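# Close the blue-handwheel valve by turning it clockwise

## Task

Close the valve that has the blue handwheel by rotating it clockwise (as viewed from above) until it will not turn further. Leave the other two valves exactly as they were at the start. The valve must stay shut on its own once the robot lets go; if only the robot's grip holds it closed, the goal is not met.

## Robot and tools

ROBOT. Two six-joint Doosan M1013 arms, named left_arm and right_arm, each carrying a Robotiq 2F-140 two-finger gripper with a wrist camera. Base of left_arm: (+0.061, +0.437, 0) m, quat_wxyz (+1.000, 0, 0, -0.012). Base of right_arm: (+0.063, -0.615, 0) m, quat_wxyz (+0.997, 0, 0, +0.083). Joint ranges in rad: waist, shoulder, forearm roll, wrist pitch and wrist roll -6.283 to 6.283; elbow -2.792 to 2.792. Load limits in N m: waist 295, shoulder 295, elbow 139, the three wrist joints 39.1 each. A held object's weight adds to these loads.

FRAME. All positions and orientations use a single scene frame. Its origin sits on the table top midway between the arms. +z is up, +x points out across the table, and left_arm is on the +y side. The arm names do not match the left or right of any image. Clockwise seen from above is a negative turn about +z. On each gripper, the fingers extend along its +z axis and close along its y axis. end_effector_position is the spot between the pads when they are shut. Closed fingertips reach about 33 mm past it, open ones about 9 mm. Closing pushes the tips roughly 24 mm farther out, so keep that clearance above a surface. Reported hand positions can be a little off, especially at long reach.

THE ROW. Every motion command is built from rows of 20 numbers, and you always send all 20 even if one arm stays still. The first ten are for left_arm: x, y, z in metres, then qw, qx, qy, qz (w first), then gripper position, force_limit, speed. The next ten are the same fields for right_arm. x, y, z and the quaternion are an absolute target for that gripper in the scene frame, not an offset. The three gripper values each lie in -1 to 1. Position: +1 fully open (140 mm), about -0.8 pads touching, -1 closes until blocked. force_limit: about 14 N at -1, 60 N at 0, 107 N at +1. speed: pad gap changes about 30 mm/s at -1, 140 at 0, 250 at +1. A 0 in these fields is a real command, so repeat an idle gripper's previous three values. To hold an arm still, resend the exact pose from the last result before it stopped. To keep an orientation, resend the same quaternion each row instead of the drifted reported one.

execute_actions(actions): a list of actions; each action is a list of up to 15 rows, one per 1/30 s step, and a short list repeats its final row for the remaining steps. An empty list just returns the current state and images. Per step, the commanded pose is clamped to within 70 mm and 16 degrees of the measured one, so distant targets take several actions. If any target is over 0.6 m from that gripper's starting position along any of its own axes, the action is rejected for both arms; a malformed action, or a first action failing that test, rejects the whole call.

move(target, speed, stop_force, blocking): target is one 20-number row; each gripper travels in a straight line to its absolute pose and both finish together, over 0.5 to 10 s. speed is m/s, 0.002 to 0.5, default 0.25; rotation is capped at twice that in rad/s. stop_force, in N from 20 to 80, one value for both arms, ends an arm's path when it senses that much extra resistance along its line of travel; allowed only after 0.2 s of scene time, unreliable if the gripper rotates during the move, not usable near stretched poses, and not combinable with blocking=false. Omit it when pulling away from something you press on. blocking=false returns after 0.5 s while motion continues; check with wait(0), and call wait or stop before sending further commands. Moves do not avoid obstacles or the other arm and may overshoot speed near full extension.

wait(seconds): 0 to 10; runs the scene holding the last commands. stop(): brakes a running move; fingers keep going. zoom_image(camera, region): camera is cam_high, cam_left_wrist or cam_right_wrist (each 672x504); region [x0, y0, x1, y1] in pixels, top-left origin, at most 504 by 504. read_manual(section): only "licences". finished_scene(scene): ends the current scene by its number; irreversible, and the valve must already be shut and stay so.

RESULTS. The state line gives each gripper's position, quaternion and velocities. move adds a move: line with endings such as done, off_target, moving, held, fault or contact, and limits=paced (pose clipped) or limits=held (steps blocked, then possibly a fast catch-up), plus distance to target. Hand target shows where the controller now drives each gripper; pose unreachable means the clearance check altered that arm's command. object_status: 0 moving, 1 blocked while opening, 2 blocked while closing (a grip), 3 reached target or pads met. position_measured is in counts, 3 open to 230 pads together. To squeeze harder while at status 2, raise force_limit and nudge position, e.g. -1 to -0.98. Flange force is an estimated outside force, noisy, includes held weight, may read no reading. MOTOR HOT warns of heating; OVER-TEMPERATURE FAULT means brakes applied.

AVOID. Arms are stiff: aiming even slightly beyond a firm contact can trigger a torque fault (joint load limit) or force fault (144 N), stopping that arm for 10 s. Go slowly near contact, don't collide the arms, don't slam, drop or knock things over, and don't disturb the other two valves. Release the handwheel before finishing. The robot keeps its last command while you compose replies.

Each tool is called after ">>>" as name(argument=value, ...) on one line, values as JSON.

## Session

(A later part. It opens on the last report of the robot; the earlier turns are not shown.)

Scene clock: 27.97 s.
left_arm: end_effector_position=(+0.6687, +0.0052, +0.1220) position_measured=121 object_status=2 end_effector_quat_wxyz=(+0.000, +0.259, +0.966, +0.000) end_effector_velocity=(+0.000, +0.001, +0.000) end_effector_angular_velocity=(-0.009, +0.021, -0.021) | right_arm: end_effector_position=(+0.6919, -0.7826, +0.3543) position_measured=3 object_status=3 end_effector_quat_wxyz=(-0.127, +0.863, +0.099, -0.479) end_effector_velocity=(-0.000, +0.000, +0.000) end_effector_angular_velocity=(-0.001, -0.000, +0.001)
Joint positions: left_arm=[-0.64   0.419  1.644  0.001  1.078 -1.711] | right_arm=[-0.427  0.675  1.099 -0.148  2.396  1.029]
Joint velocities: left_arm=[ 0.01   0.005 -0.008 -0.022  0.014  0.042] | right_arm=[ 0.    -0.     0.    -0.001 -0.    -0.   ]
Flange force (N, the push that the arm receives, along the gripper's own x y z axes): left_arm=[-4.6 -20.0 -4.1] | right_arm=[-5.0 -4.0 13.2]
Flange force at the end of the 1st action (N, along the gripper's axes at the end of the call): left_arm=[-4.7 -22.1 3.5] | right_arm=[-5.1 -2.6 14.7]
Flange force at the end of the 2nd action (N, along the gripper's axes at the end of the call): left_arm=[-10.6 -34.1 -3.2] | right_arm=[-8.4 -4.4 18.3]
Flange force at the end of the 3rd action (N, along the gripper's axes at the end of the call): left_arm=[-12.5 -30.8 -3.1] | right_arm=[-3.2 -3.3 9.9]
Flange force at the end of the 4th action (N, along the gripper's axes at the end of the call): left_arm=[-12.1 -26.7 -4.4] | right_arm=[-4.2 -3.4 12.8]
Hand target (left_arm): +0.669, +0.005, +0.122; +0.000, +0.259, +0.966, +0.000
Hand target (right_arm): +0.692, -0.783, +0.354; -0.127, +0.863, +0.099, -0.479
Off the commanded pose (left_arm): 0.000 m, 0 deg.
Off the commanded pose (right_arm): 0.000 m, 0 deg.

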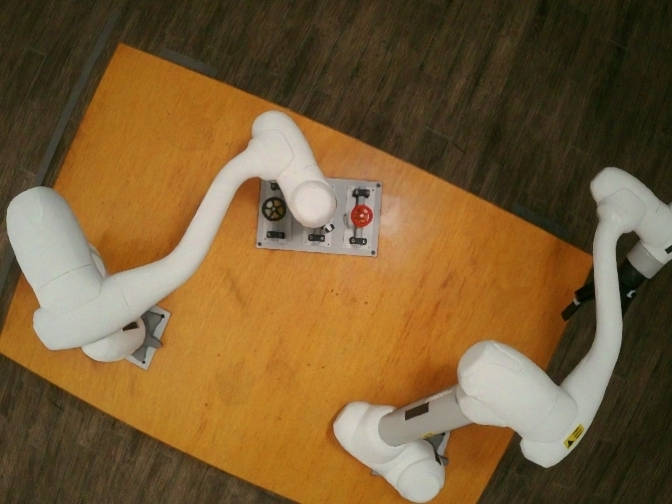

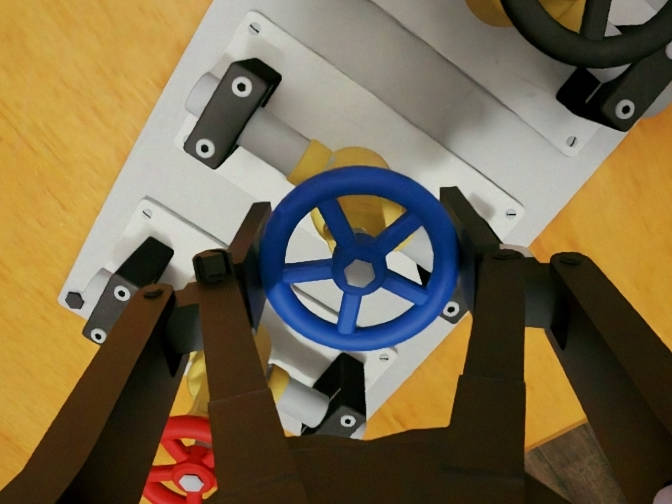

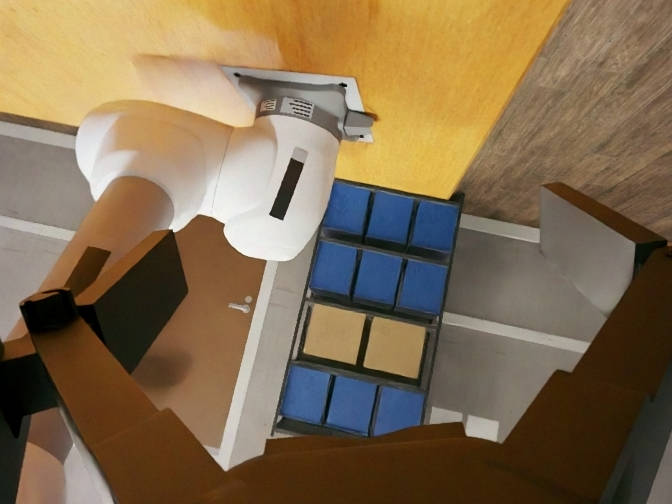

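>>> move(target=[0.6686,0.0046,0.122,0,1,0,0,-0.98,-0.5,-1,0.6919,-0.7826,0.3543,-0.127,0.863,0.099,-0.479,1,0,0], speed=0.5)

>>> move(target=[0.6686,0.0046,0.122,0,0.259,-0.966,0,-0.98,-0.5,-1,0.6919,-0.7826,0.3543,-0.127,0.863,0.099,-0.479,1,0,0], speed=0.5)

Scene clock: 32.23 s.
left_arm: end_effector_position=(+0.6685, +0.0045, +0.1220) position_measured=121 object_status=2 end_effector_quat_wxyz=(+0.000, +1.000, -0.000, -0.000) end_effector_velocity=(+0.000, +0.000, +0.000) end_effector_angular_velocity=(+0.001, -0.000, +0.000) | right_arm: end_effector_position=(+0.6919, -0.7826, +0.3543) position_measured=3 object_status=3 end_effector_quat_wxyz=(-0.127, +0.863, +0.099, -0.479) end_effector_velocity=(-0.000, -0.000, +0.000) end_effector_angular_velocity=(-0.001, +0.001, +0.000)
Joint positions: left_arm=[-0.64   0.419  1.644 -0.     1.078  0.907] | right_arm=[-0.427  0.675  1.099 -0.148  2.396  1.029]
Joint velocities: left_arm=[ 0.     0.    -0.     0.001  0.     0.   ] | right_arm=[ 0.    -0.001  0.    -0.001  0.001  0.   ]
Flange force (N, the push that the arm receives, along the gripper's own x y z axes): left_arm=[-8.3 0.1 7.5] | right_arm=[-7.9 -5.6 15.4]
Hand target (left_arm): +0.669, +0.005, +0.122; -0.000, +1.000, -0.000, +0.000
Hand target (right_arm): +0.692, -0.783, +0.354; -0.127, +0.863, +0.099, -0.479
Off the commanded pose (left_arm): 0.000 m, 0 deg.
Off the commanded pose (right_arm): 0.000 m, 0 deg.
move: done

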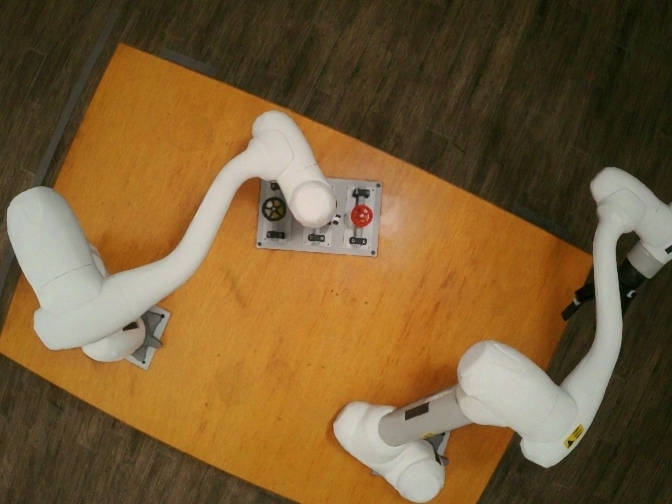

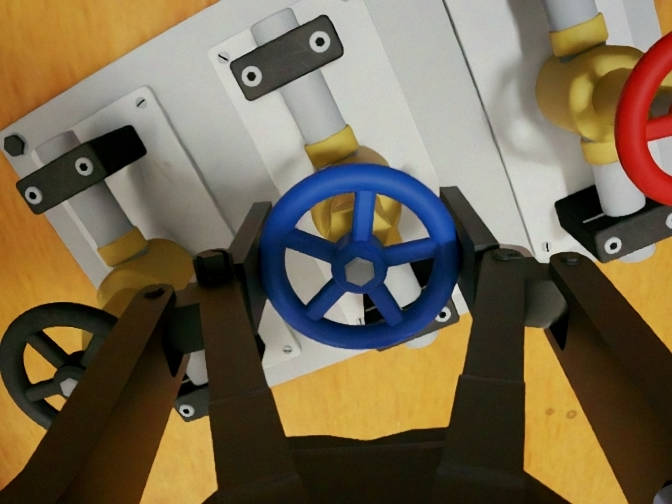

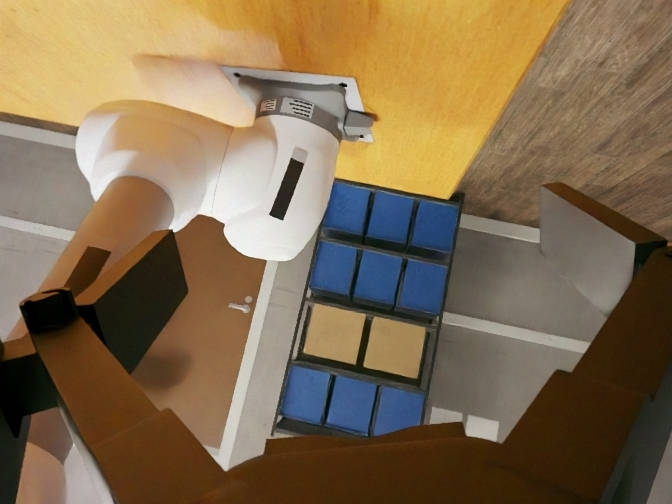

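Scene clock: 35.30 s.
left_arm: end_effector_position=(+0.6685, +0.0045, +0.1221) position_measured=121 object_status=2 end_effector_quat_wxyz=(-0.000, -0.259, +0.966, -0.000) end_effector_velocity=(+0.000, -0.000, +0.001) end_effector_angular_velocity=(-0.001, -0.001, -0.001) | right_arm: end_effector_position=(+0.6919, -0.7826, +0.3543) position_measured=3 object_status=3 end_effector_quat_wxyz=(-0.127, +0.863, +0.099, -0.479) end_effector_velocity=(+0.000, -0.000, -0.000) end_effector_angular_velocity=(-0.001, -0.003, +0.000)
Joint positions: left_arm=[-0.64   0.419  1.644 -0.     1.079  3.524] | right_arm=[-0.427  0.675  1.099 -0.148  2.396  1.029]
Joint velocities: left_arm=[ 0.    -0.001 -0.001 -0.     0.     0.002] | right_arm=[-0.    -0.    -0.001 -0.    -0.003 -0.   ]
Flange force (N, the push that the arm receives, along the gripper's own x y z axes): left_arm=[0.6 -11.4 11.3] | right_arm=[-7.0 -2.3 18.0]
Hand target (left_arm): +0.669, +0.005, +0.122; +0.000, -0.259, +0.966, -0.000
Hand target (right_arm): +0.692, -0.783, +0.354; -0.127, +0.863, +0.099, -0.479
Off the commanded pose (left_arm): 0.000 m, 0 deg.
Off the commanded pose (right_arm): 0.000 m, 0 deg.
move: done

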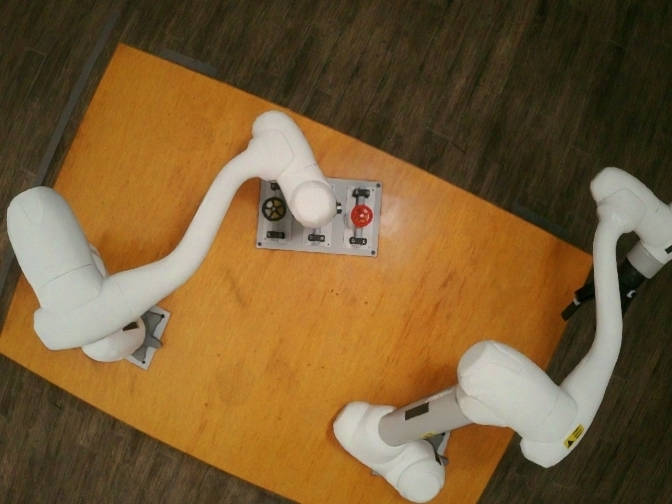

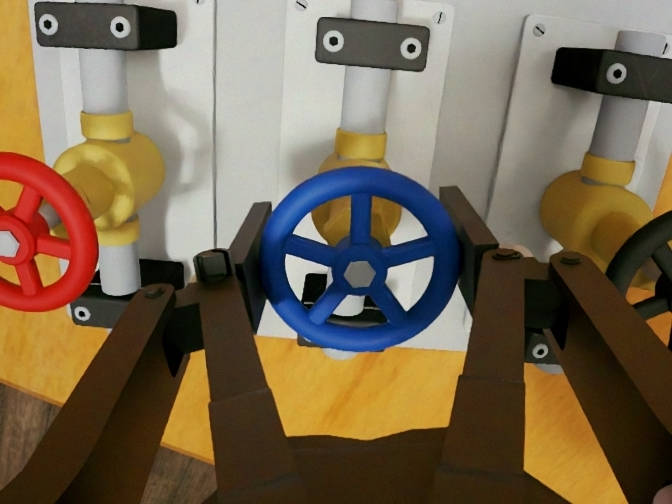

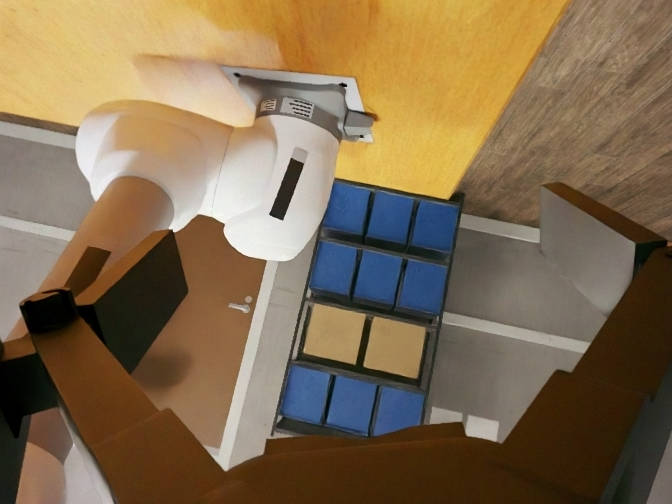

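>>> move(target=[0.6686,0.0046,0.122,0,0.84,0.543,0,-1,0.2,-1,0.6919,-0.7826,0.3543,-0.127,0.863,0.099,-0.479,1,0,0], speed=0.5)

Scene clock: 39.00 s.
left_arm: end_effector_position=(+0.6685, +0.0045, +0.1221) position_measured=124 object_status=2 end_effector_quat_wxyz=(+0.000, +0.840, +0.543, +0.000) end_effector_velocity=(-0.000, +0.000, -0.001) end_effector_angular_velocity=(+0.002, +0.002, -0.001) | right_arm: end_effector_position=(+0.6919, -0.7826, +0.3543) position_measured=3 object_status=3 end_effector_quat_wxyz=(-0.127, +0.863, +0.099, -0.479) end_effector_velocity=(-0.000, -0.001, -0.000) end_effector_angular_velocity=(-0.001, -0.000, -0.000)
Joint positions: left_arm=[-0.64   0.419  1.644 -0.     1.078  6.042] | right_arm=[-0.427  0.675  1.099 -0.148  2.396  1.029]
Joint velocities: left_arm=[ 0.     0.001 -0.     0.     0.001  0.001] | right_arm=[-0.    -0.     0.    -0.001 -0.    -0.   ]
Flange force (N, the push that the arm receives, along the gripper's own x y z axes): left_arm=[-3.3 16.9 11.8] | right_arm=[-6.4 -4.4 14.4]
Hand target (left_arm): +0.669, +0.005, +0.122; +0.000, +0.840, +0.543, +0.000
Hand target (right_arm): +0.692, -0.783, +0.354; -0.127, +0.863, +0.099, -0.479
Off the commanded pose (left_arm): 0.000 m, 0 deg.
Off the commanded pose (right_arm): 0.000 m, 0 deg.
move: done

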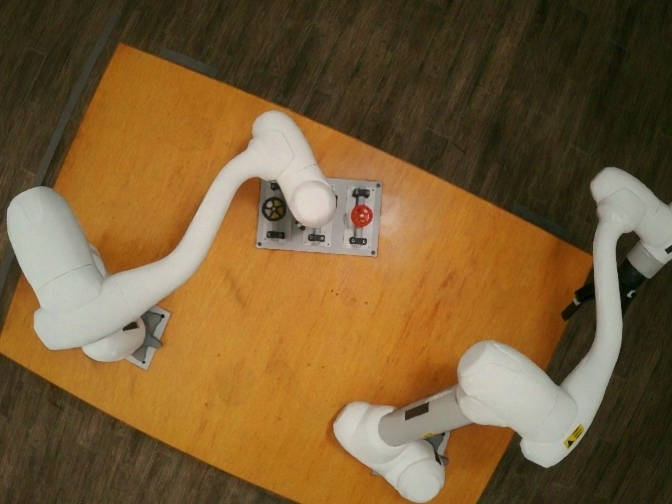

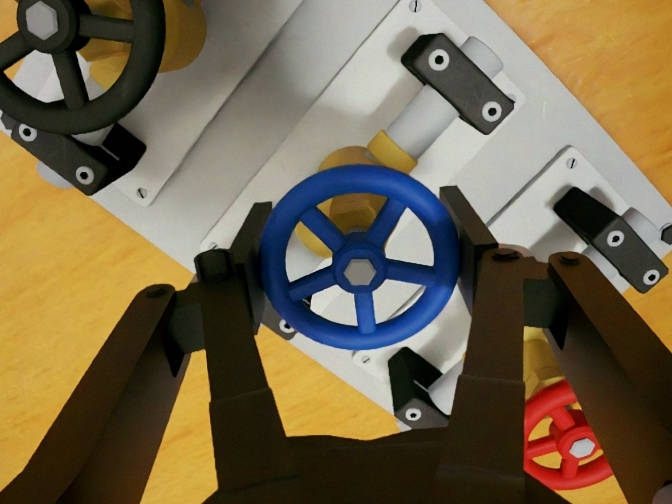

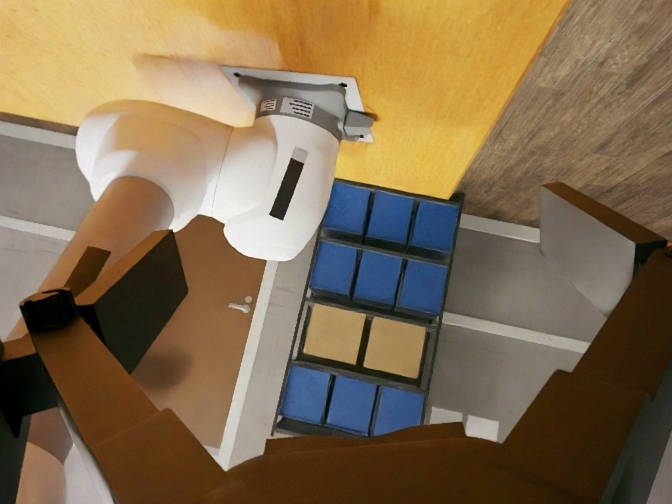

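>>> execute_actions(actions=[[[0.6686,0.0046,0.122,0,0.84,0.543,0,0.25,0,0,0.6919,-0.7826,0.3543,-0.127,0.863,0.099,-0.479,1,0,0]],[[0.6686,0.0046,0.122,0,0.5,0.866,0,0.25,0,0,0.6919,-0.7826,0.3543,-0.127,0.863,0.099,-0.479,1,0,0]],[[0.6686,0.0046,0.122,0,0.259,0.966,0,0.25,0,0,0.6919,-0.7826,0.3543,-0.127,0.863,0.099,-0.479,1,0,0]],[[0.6686,0.0046,0.122,0,0.259,0.966,0,-1,1,-0.7,0.6919,-0.7826,0.3543,-0.127,0.863,0.099,-0.479,1,0,0]]])

>>> move(target=[0.6686,0.0046,0.122,0,0.5,0.866,0,-1,1,-0.7,0.6919,-0.7826,0.3543,-0.127,0.863,0.099,-0.479,1,0,0], speed=0.2)

Scene clock: 42.57 s.
left_arm: end_effector_position=(+0.6687, +0.0046, +0.1221) position_measured=126 object_status=0 end_effector_quat_wxyz=(+0.000, +0.259, +0.966, +0.000) end_effector_velocity=(-0.001, -0.001, -0.000) end_effector_angular_velocity=(+0.000, +0.001, -0.001) | right_arm: end_effector_position=(+0.6919, -0.7826, +0.3543) position_measured=3 object_status=3 end_effector_quat_wxyz=(-0.127, +0.863, +0.099, -0.479) end_effector_velocity=(-0.000, -0.000, -0.000) end_effector_angular_velocity=(-0.001, +0.001, -0.000)
Joint positions: left_arm=[-0.64   0.419  1.643  0.     1.079  4.572] | right_arm=[-0.427  0.675  1.099 -0.148  2.396  1.029]
Joint velocities: left_arm=[-0.001 -0.     0.    -0.     0.001 -0.   ] | right_arm=[-0.     0.     0.    -0.001  0.    -0.   ]
Flange force (N, the push that the arm receives, along the gripper's own x y z axes): left_arm=[7.9 0.9 -16.1] | right_arm=[-5.7 -2.7 13.5]
Flange force at the end of the 1st action (N, along the gripper's axes at the end of the call): left_arm=[-6.4 -3.1 8.0] | right_arm=[-4.5 -4.7 10.9]
Flange force at the end of the 2nd action (N, along the gripper's axes at the end of the call): left_arm=[0.6 -7.1 6.9] | right_arm=[-4.4 -2.3 10.3]
Flange force at the end of the 3rd action (N, along the gripper's axes at the end of the call): left_arm=[-4.2 -2.3 7.0] | right_arm=[-5.3 -2.5 13.4]
Hand target (left_arm): +0.669, +0.005, +0.122; -0.000, +0.259, +0.966, +0.000
Hand target (right_arm): +0.692, -0.783, +0.354; -0.127, +0.863, +0.099, -0.479
Off the commanded pose (left_arm): 0.000 m, 0 deg.
Off the commanded pose (right_arm): 0.000 m, 0 deg.

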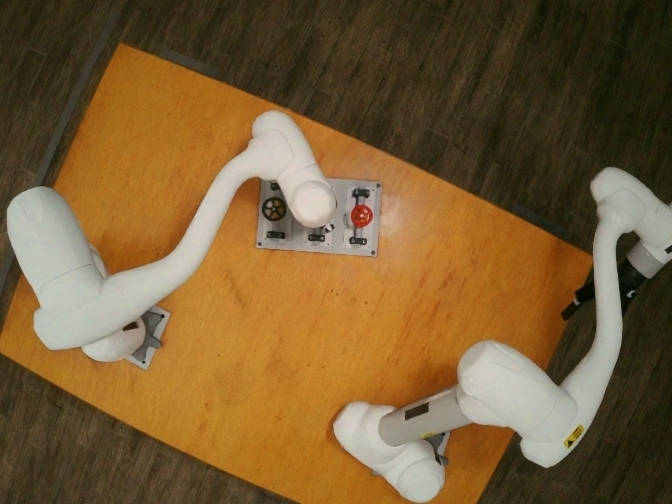

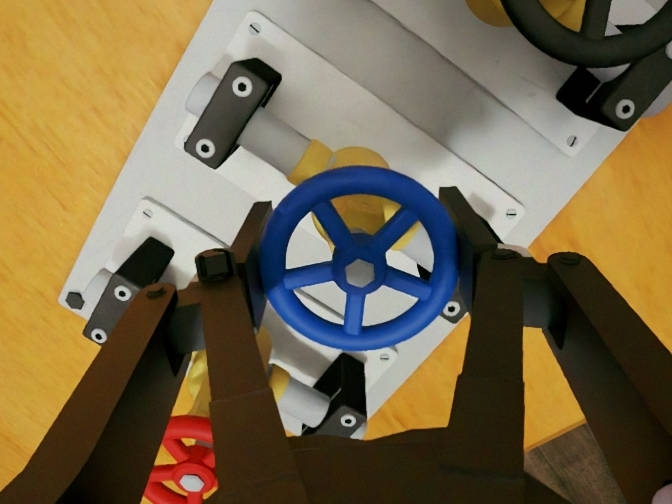

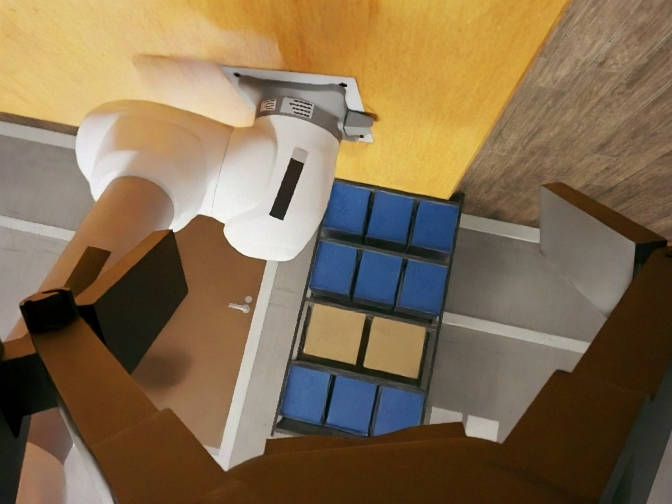

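Scene clock: 44.20 s.
left_arm: end_effector_position=(+0.6685, +0.0045, +0.1220) position_measured=126 object_status=2 end_effector_quat_wxyz=(+0.000, +0.500, +0.866, +0.000) end_effector_velocity=(-0.000, -0.000, -0.000) end_effector_angular_velocity=(+0.001, -0.000, -0.002) | right_arm: end_effector_position=(+0.6919, -0.7826, +0.3543) position_measured=3 object_status=3 end_effector_quat_wxyz=(-0.127, +0.863, +0.099, -0.479) end_effector_velocity=(-0.001, -0.000, -0.000) end_effector_angular_velocity=(-0.001, +0.003, +0.000)
Joint positions: left_arm=[-0.64   0.419  1.644  0.     1.078  5.096] | right_arm=[-0.427  0.675  1.099 -0.148  2.396  1.029]
Joint velocities: left_arm=[-0.001  0.    -0.     0.001  0.     0.001] | right_arm=[ 0.    -0.     0.002 -0.002  0.001 -0.   ]
Flange force (N, the push that the arm receives, along the gripper's own x y z axes): left_arm=[9.6 12.0 -20.6] | right_arm=[-5.0 -4.0 14.1]
Hand target (left_arm): +0.669, +0.005, +0.122; +0.000, +0.500, +0.866, +0.000
Hand target (right_arm): +0.692, -0.783, +0.354; -0.127, +0.863, +0.099, -0.479
Off the commanded pose (left_arm): 0.000 m, 0 deg.
Off the commanded pose (right_arm): 0.000 m, 0 deg.
move: done

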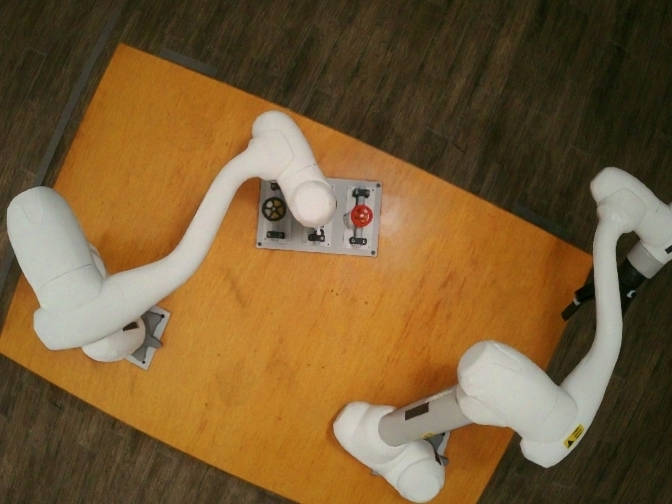

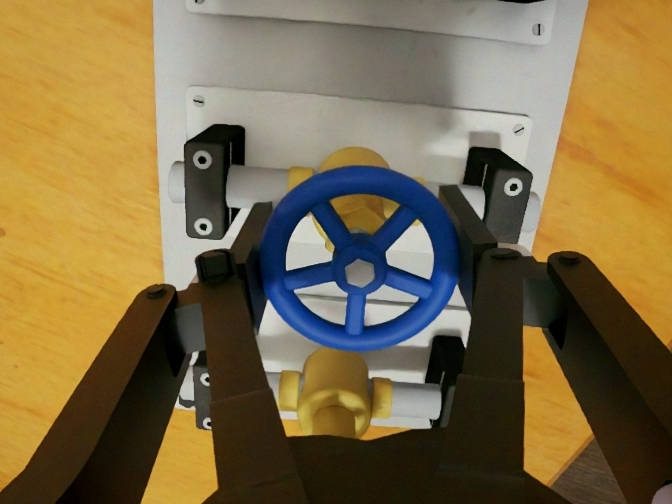

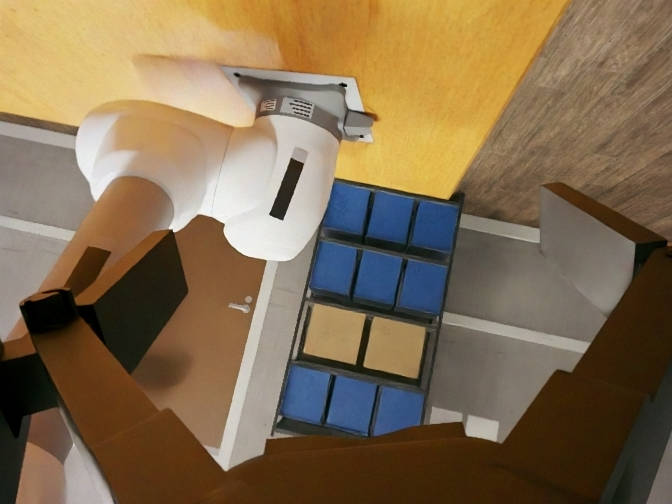

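The wheel still follows the gripper, so I'm continuing the turn.

>>> move(target=[0.6686,0.0046,0.122,0,0.85,0.527,0,-1,1,-0.7,0.6919,-0.7826,0.3543,-0.127,0.863,0.099,-0.479,1,0,0], speed=0.4)

Scene clock: 46.57 s.
left_arm: end_effector_position=(+0.6686, +0.0046, +0.1220) position_measured=126 object_status=2 end_effector_quat_wxyz=(+0.000, +0.850, +0.527, +0.000) end_effector_velocity=(+0.000, +0.000, -0.001) end_effector_angular_velocity=(+0.000, +0.001, -0.000) | right_arm: end_effector_position=(+0.6919, -0.7826, +0.3543) position_measured=3 object_status=3 end_effector_quat_wxyz=(-0.127, +0.863, +0.099, -0.479) end_effector_velocity=(-0.000, -0.000, +0.000) end_effector_angular_velocity=(-0.000, -0.000, -0.000)
Joint positions: left_arm=[-0.64   0.419  1.644  0.     1.078  6.08 ] | right_arm=[-0.427  0.675  1.099 -0.148  2.396  1.029]
Joint velocities: left_arm=[ 0.001  0.001 -0.    -0.     0.     0.001] | right_arm=[-0. -0.  0. -0.  0. -0.]
Flange force (N, the push that the arm receives, along the gripper's own x y z axes): left_arm=[5.2 14.3 9.6] | right_arm=[-4.1 -4.5 13.1]
Hand target (left_arm): +0.669, +0.005, +0.122; +0.000, +0.850, +0.527, -0.000
Hand target (right_arm): +0.692, -0.783, +0.354; -0.127, +0.863, +0.099, -0.479
Off the commanded pose (left_arm): 0.000 m, 0 deg.
Off the commanded pose (right_arm): 0.000 m, 0 deg.
move: done

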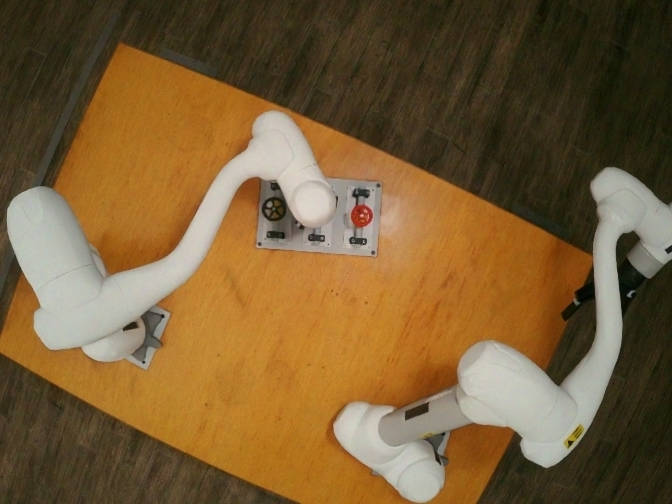

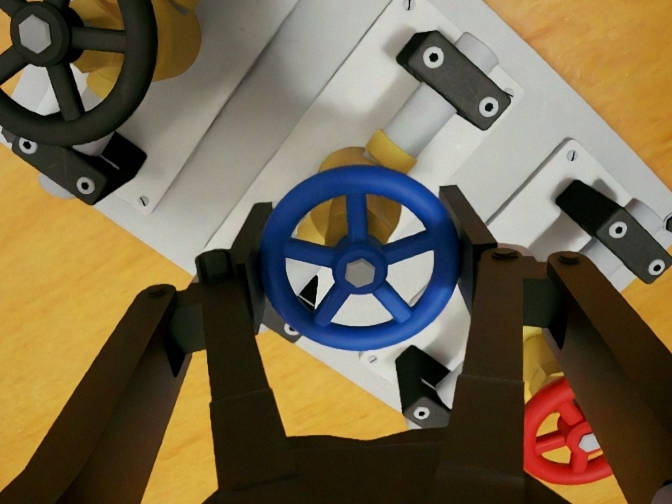

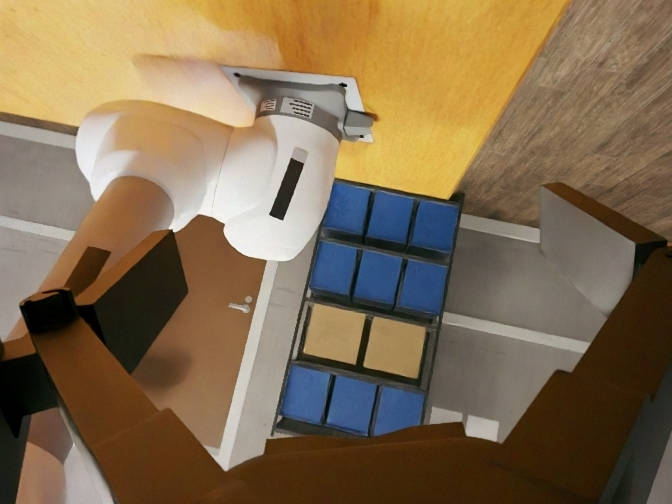

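>>> execute_actions(actions=[[[0.6686,0.0046,0.122,0,0.85,0.527,0,0.25,0,0,0.6919,-0.7826,0.3543,-0.127,0.863,0.099,-0.479,1,0,0]],[[0.6686,0.0046,0.118,0,0.643,0.766,0,0.25,0,0,0.6919,-0.7826,0.3543,-0.127,0.863,0.099,-0.479,1,0,0]],[[0.6686,0.0046,0.118,0,0.643,0.766,0,-1,1,-0.7,0.6919,-0.7826,0.3543,-0.127,0.863,0.099,-0.479,1,0,0]]])

>>> move(target=[0.6686,0.0046,0.118,0,0.819,0.574,0,-1,1,-0.7,0.6919,-0.7826,0.3543,-0.127,0.863,0.099,-0.479,1,0,0], speed=0.15)

Scene clock: 49.27 s.
left_arm: end_effector_position=(+0.6687, +0.0046, +0.1182) position_measured=126 object_status=0 end_effector_quat_wxyz=(+0.000, +0.643, +0.766, +0.000) end_effector_velocity=(-0.001, -0.001, -0.000) end_effector_angular_velocity=(-0.001, +0.001, -0.001) | right_arm: end_effector_position=(+0.6919, -0.7826, +0.3543) position_measured=3 object_status=3 end_effector_quat_wxyz=(-0.127, +0.863, +0.099, -0.479) end_effector_velocity=(+0.000, +0.000, -0.000) end_effector_angular_velocity=(+0.001, -0.000, +0.000)
Joint positions: left_arm=[-0.64   0.422  1.647  0.     1.072  5.445] | right_arm=[-0.427  0.675  1.099 -0.148  2.396  1.029]
Joint velocities: left_arm=[-0.002  0.     0.    -0.001  0.001  0.   ] | right_arm=[ 0.     0.     0.     0.001 -0.    -0.   ]
Flange force (N, the push that the arm receives, along the gripper's own x y z axes): left_arm=[5.0 2.2 -20.5] | right_arm=[-4.0 -1.7 11.1]
Flange force at the end of the 1st action (N, along the gripper's axes at the end of the call): left_arm=[-6.6 -3.7 6.8] | right_arm=[-4.9 -3.2 11.5]
Flange force at the end of the 2nd action (N, along the gripper's axes at the end of the call): left_arm=[-4.3 1.2 5.8] | right_arm=[-5.5 -2.8 15.1]
Hand target (left_arm): +0.669, +0.005, +0.118; -0.000, +0.643, +0.766, +0.000
Hand target (right_arm): +0.692, -0.783, +0.354; -0.127, +0.863, +0.099, -0.479
Off the commanded pose (left_arm): 0.000 m, 0 deg.
Off the commanded pose (right_arm): 0.000 m, 0 deg.

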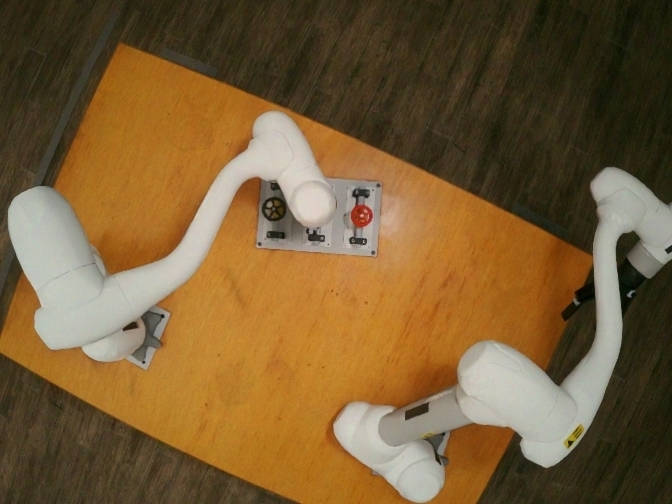

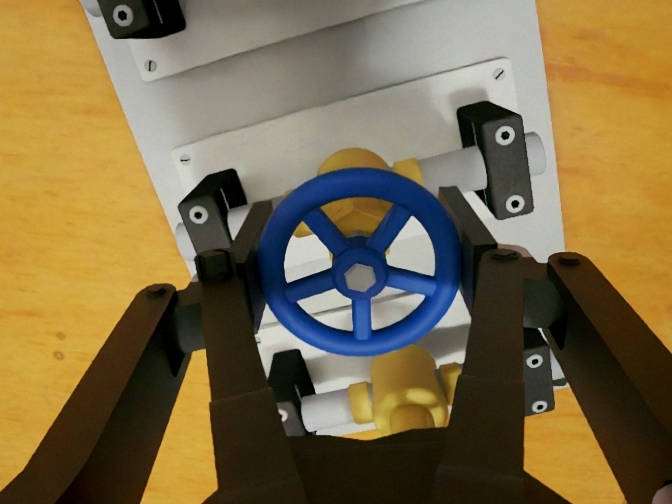

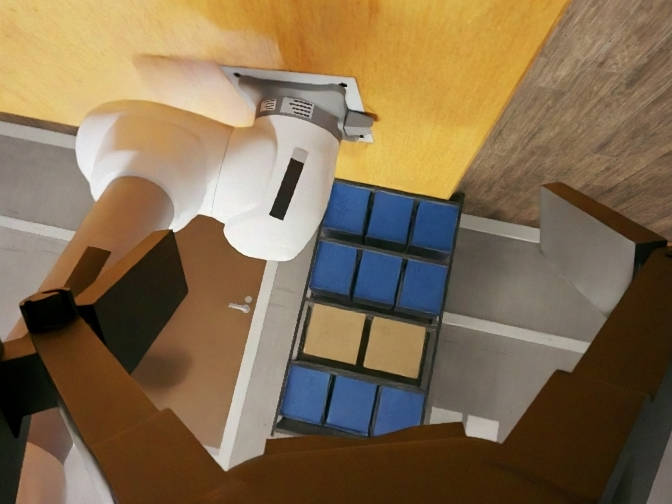

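Scene clock: 51.30 s.
left_arm: end_effector_position=(+0.6686, +0.0045, +0.1180) position_measured=126 object_status=2 end_effector_quat_wxyz=(+0.000, +0.819, +0.574, -0.000) end_effector_velocity=(-0.000, +0.000, -0.000) end_effector_angular_velocity=(+0.001, +0.001, +0.001) | right_arm: end_effector_position=(+0.6919, -0.7826, +0.3543) position_measured=3 object_status=3 end_effector_quat_wxyz=(-0.127, +0.863, +0.099, -0.479) end_effector_velocity=(-0.000, -0.000, +0.001) end_effector_angular_velocity=(-0.000, +0.001, -0.000)
Joint positions: left_arm=[-0.64   0.423  1.647 -0.     1.072  5.967] | right_arm=[-0.427  0.675  1.099 -0.148  2.396  1.029]
Joint velocities: left_arm=[ 0.     0.001  0.     0.     0.001 -0.001] | right_arm=[-0.    -0.    -0.    -0.001  0.001  0.   ]
Flange force (N, the push that the arm receives, along the gripper's own x y z axes): left_arm=[-0.4 20.2 6.5] | right_arm=[-5.7 -3.4 14.4]
Hand target (left_arm): +0.669, +0.005, +0.118; +0.000, +0.819, +0.574, +0.000
Hand target (right_arm): +0.692, -0.783, +0.354; -0.127, +0.863, +0.099, -0.479
Off the commanded pose (left_arm): 0.000 m, 0 deg.
Off the commanded pose (right_arm): 0.000 m, 0 deg.
move: done

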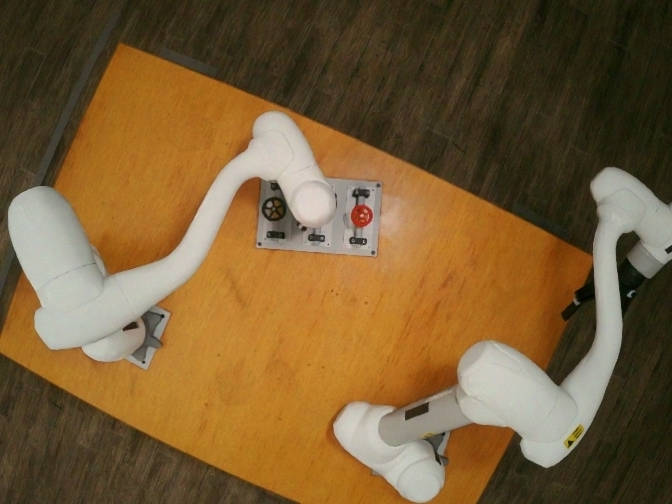

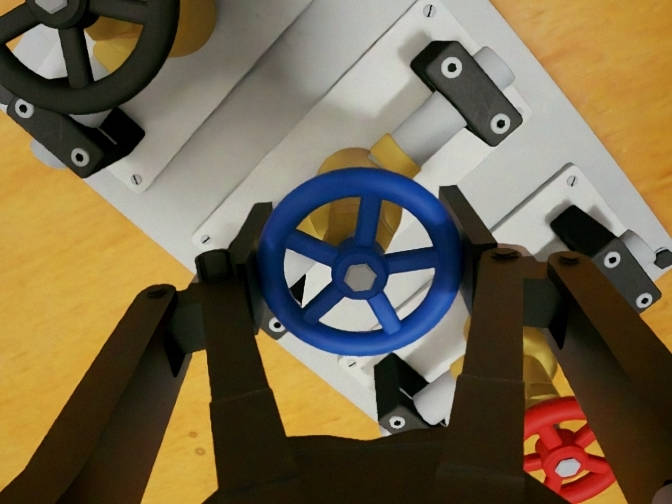

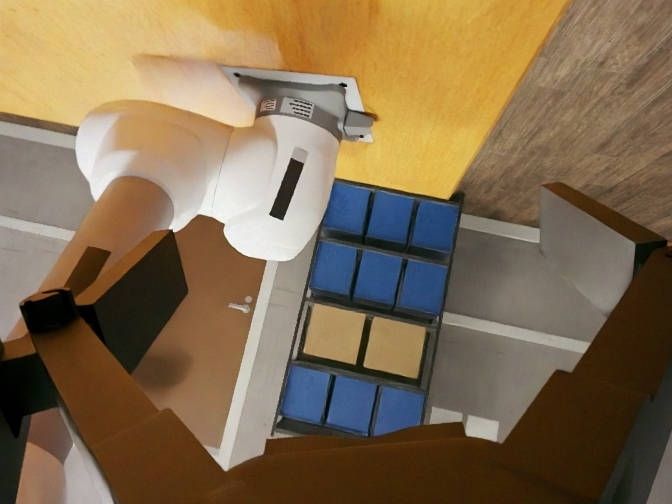

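The wheel no longer moves at full grip, so it is tight.

>>> execute_actions(actions=[[[0.6686,0.0046,0.118,0,0.819,0.574,0,0.4,0,0,0.6919,-0.7826,0.3543,-0.127,0.863,0.099,-0.479,1,0,0]],[[0.6686,0.0046,0.18,0,0.819,0.574,0,0.4,0,0,0.6919,-0.7826,0.3543,-0.127,0.863,0.099,-0.479,1,0,0]]])

>>> finished_scene(scene=1)

Scene clock: 53.13 s.
left_arm: end_effector_position=(+0.6686, +0.0046, +0.1800) position_measured=78 object_status=3 end_effector_quat_wxyz=(-0.000, +0.819, +0.574, -0.000) end_effector_velocity=(+0.000, -0.000, -0.000) end_effector_angular_velocity=(-0.001, +0.000, -0.000) | right_arm: end_effector_position=(+0.6919, -0.7826, +0.3543) position_measured=3 object_status=3 end_effector_quat_wxyz=(-0.127, +0.863, +0.099, -0.479) end_effector_velocity=(-0.000, -0.001, -0.001) end_effector_angular_velocity=(-0.001, +0.001, -0.000)
Joint positions: left_arm=[-0.64   0.379  1.588 -0.     1.174  5.967] | right_arm=[-0.427  0.675  1.099 -0.148  2.396  1.029]
Joint velocities: left_arm=[ 0.     0.001 -0.    -0.001 -0.     0.001] | right_arm=[-0.001  0.     0.001 -0.001 -0.001  0.   ]
Flange force (N, the push that the arm receives, along the gripper's own x y z axes): left_arm=[-6.8 5.3 7.2] | right_arm=[-4.2 -2.4 9.9]
Flange force at the end of the 1st action (N, along the gripper's axes at the end of the call): left_arm=[-6.2 2.4 6.7] | right_arm=[-6.5 -3.4 14.9]
Hand target (left_arm): +0.669, +0.005, +0.180; +0.000, +0.819, +0.574, -0.000
Hand target (right_arm): +0.692, -0.783, +0.354; -0.127, +0.863, +0.099, -0.479
Off the commanded pose (left_arm): 0.000 m, 0 deg.
Off the commanded pose (right_arm): 0.000 m, 0 deg.

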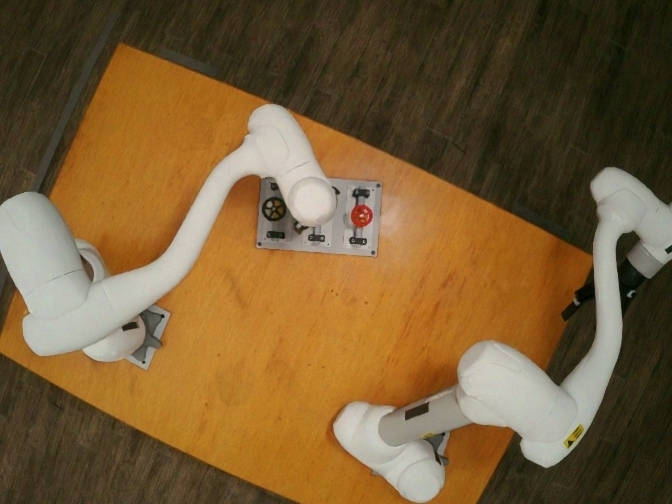

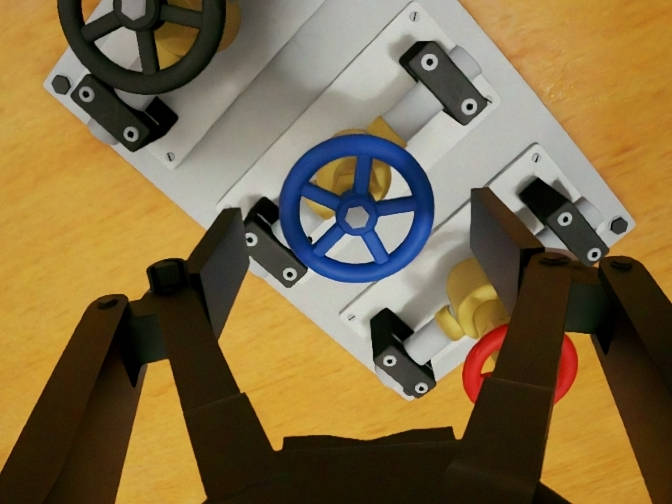

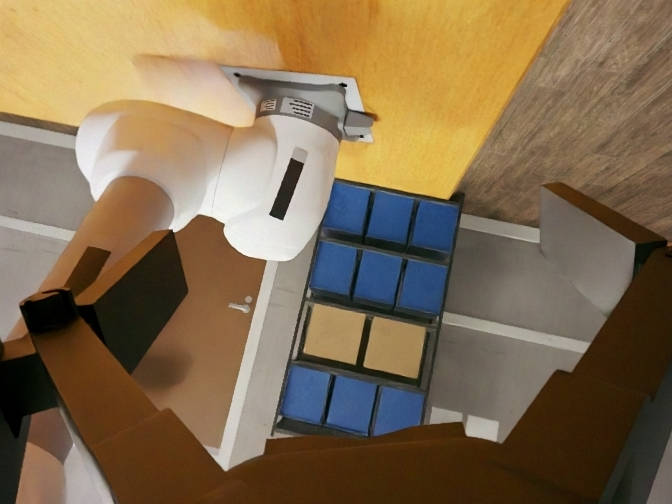

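The scene is finished: the task was done.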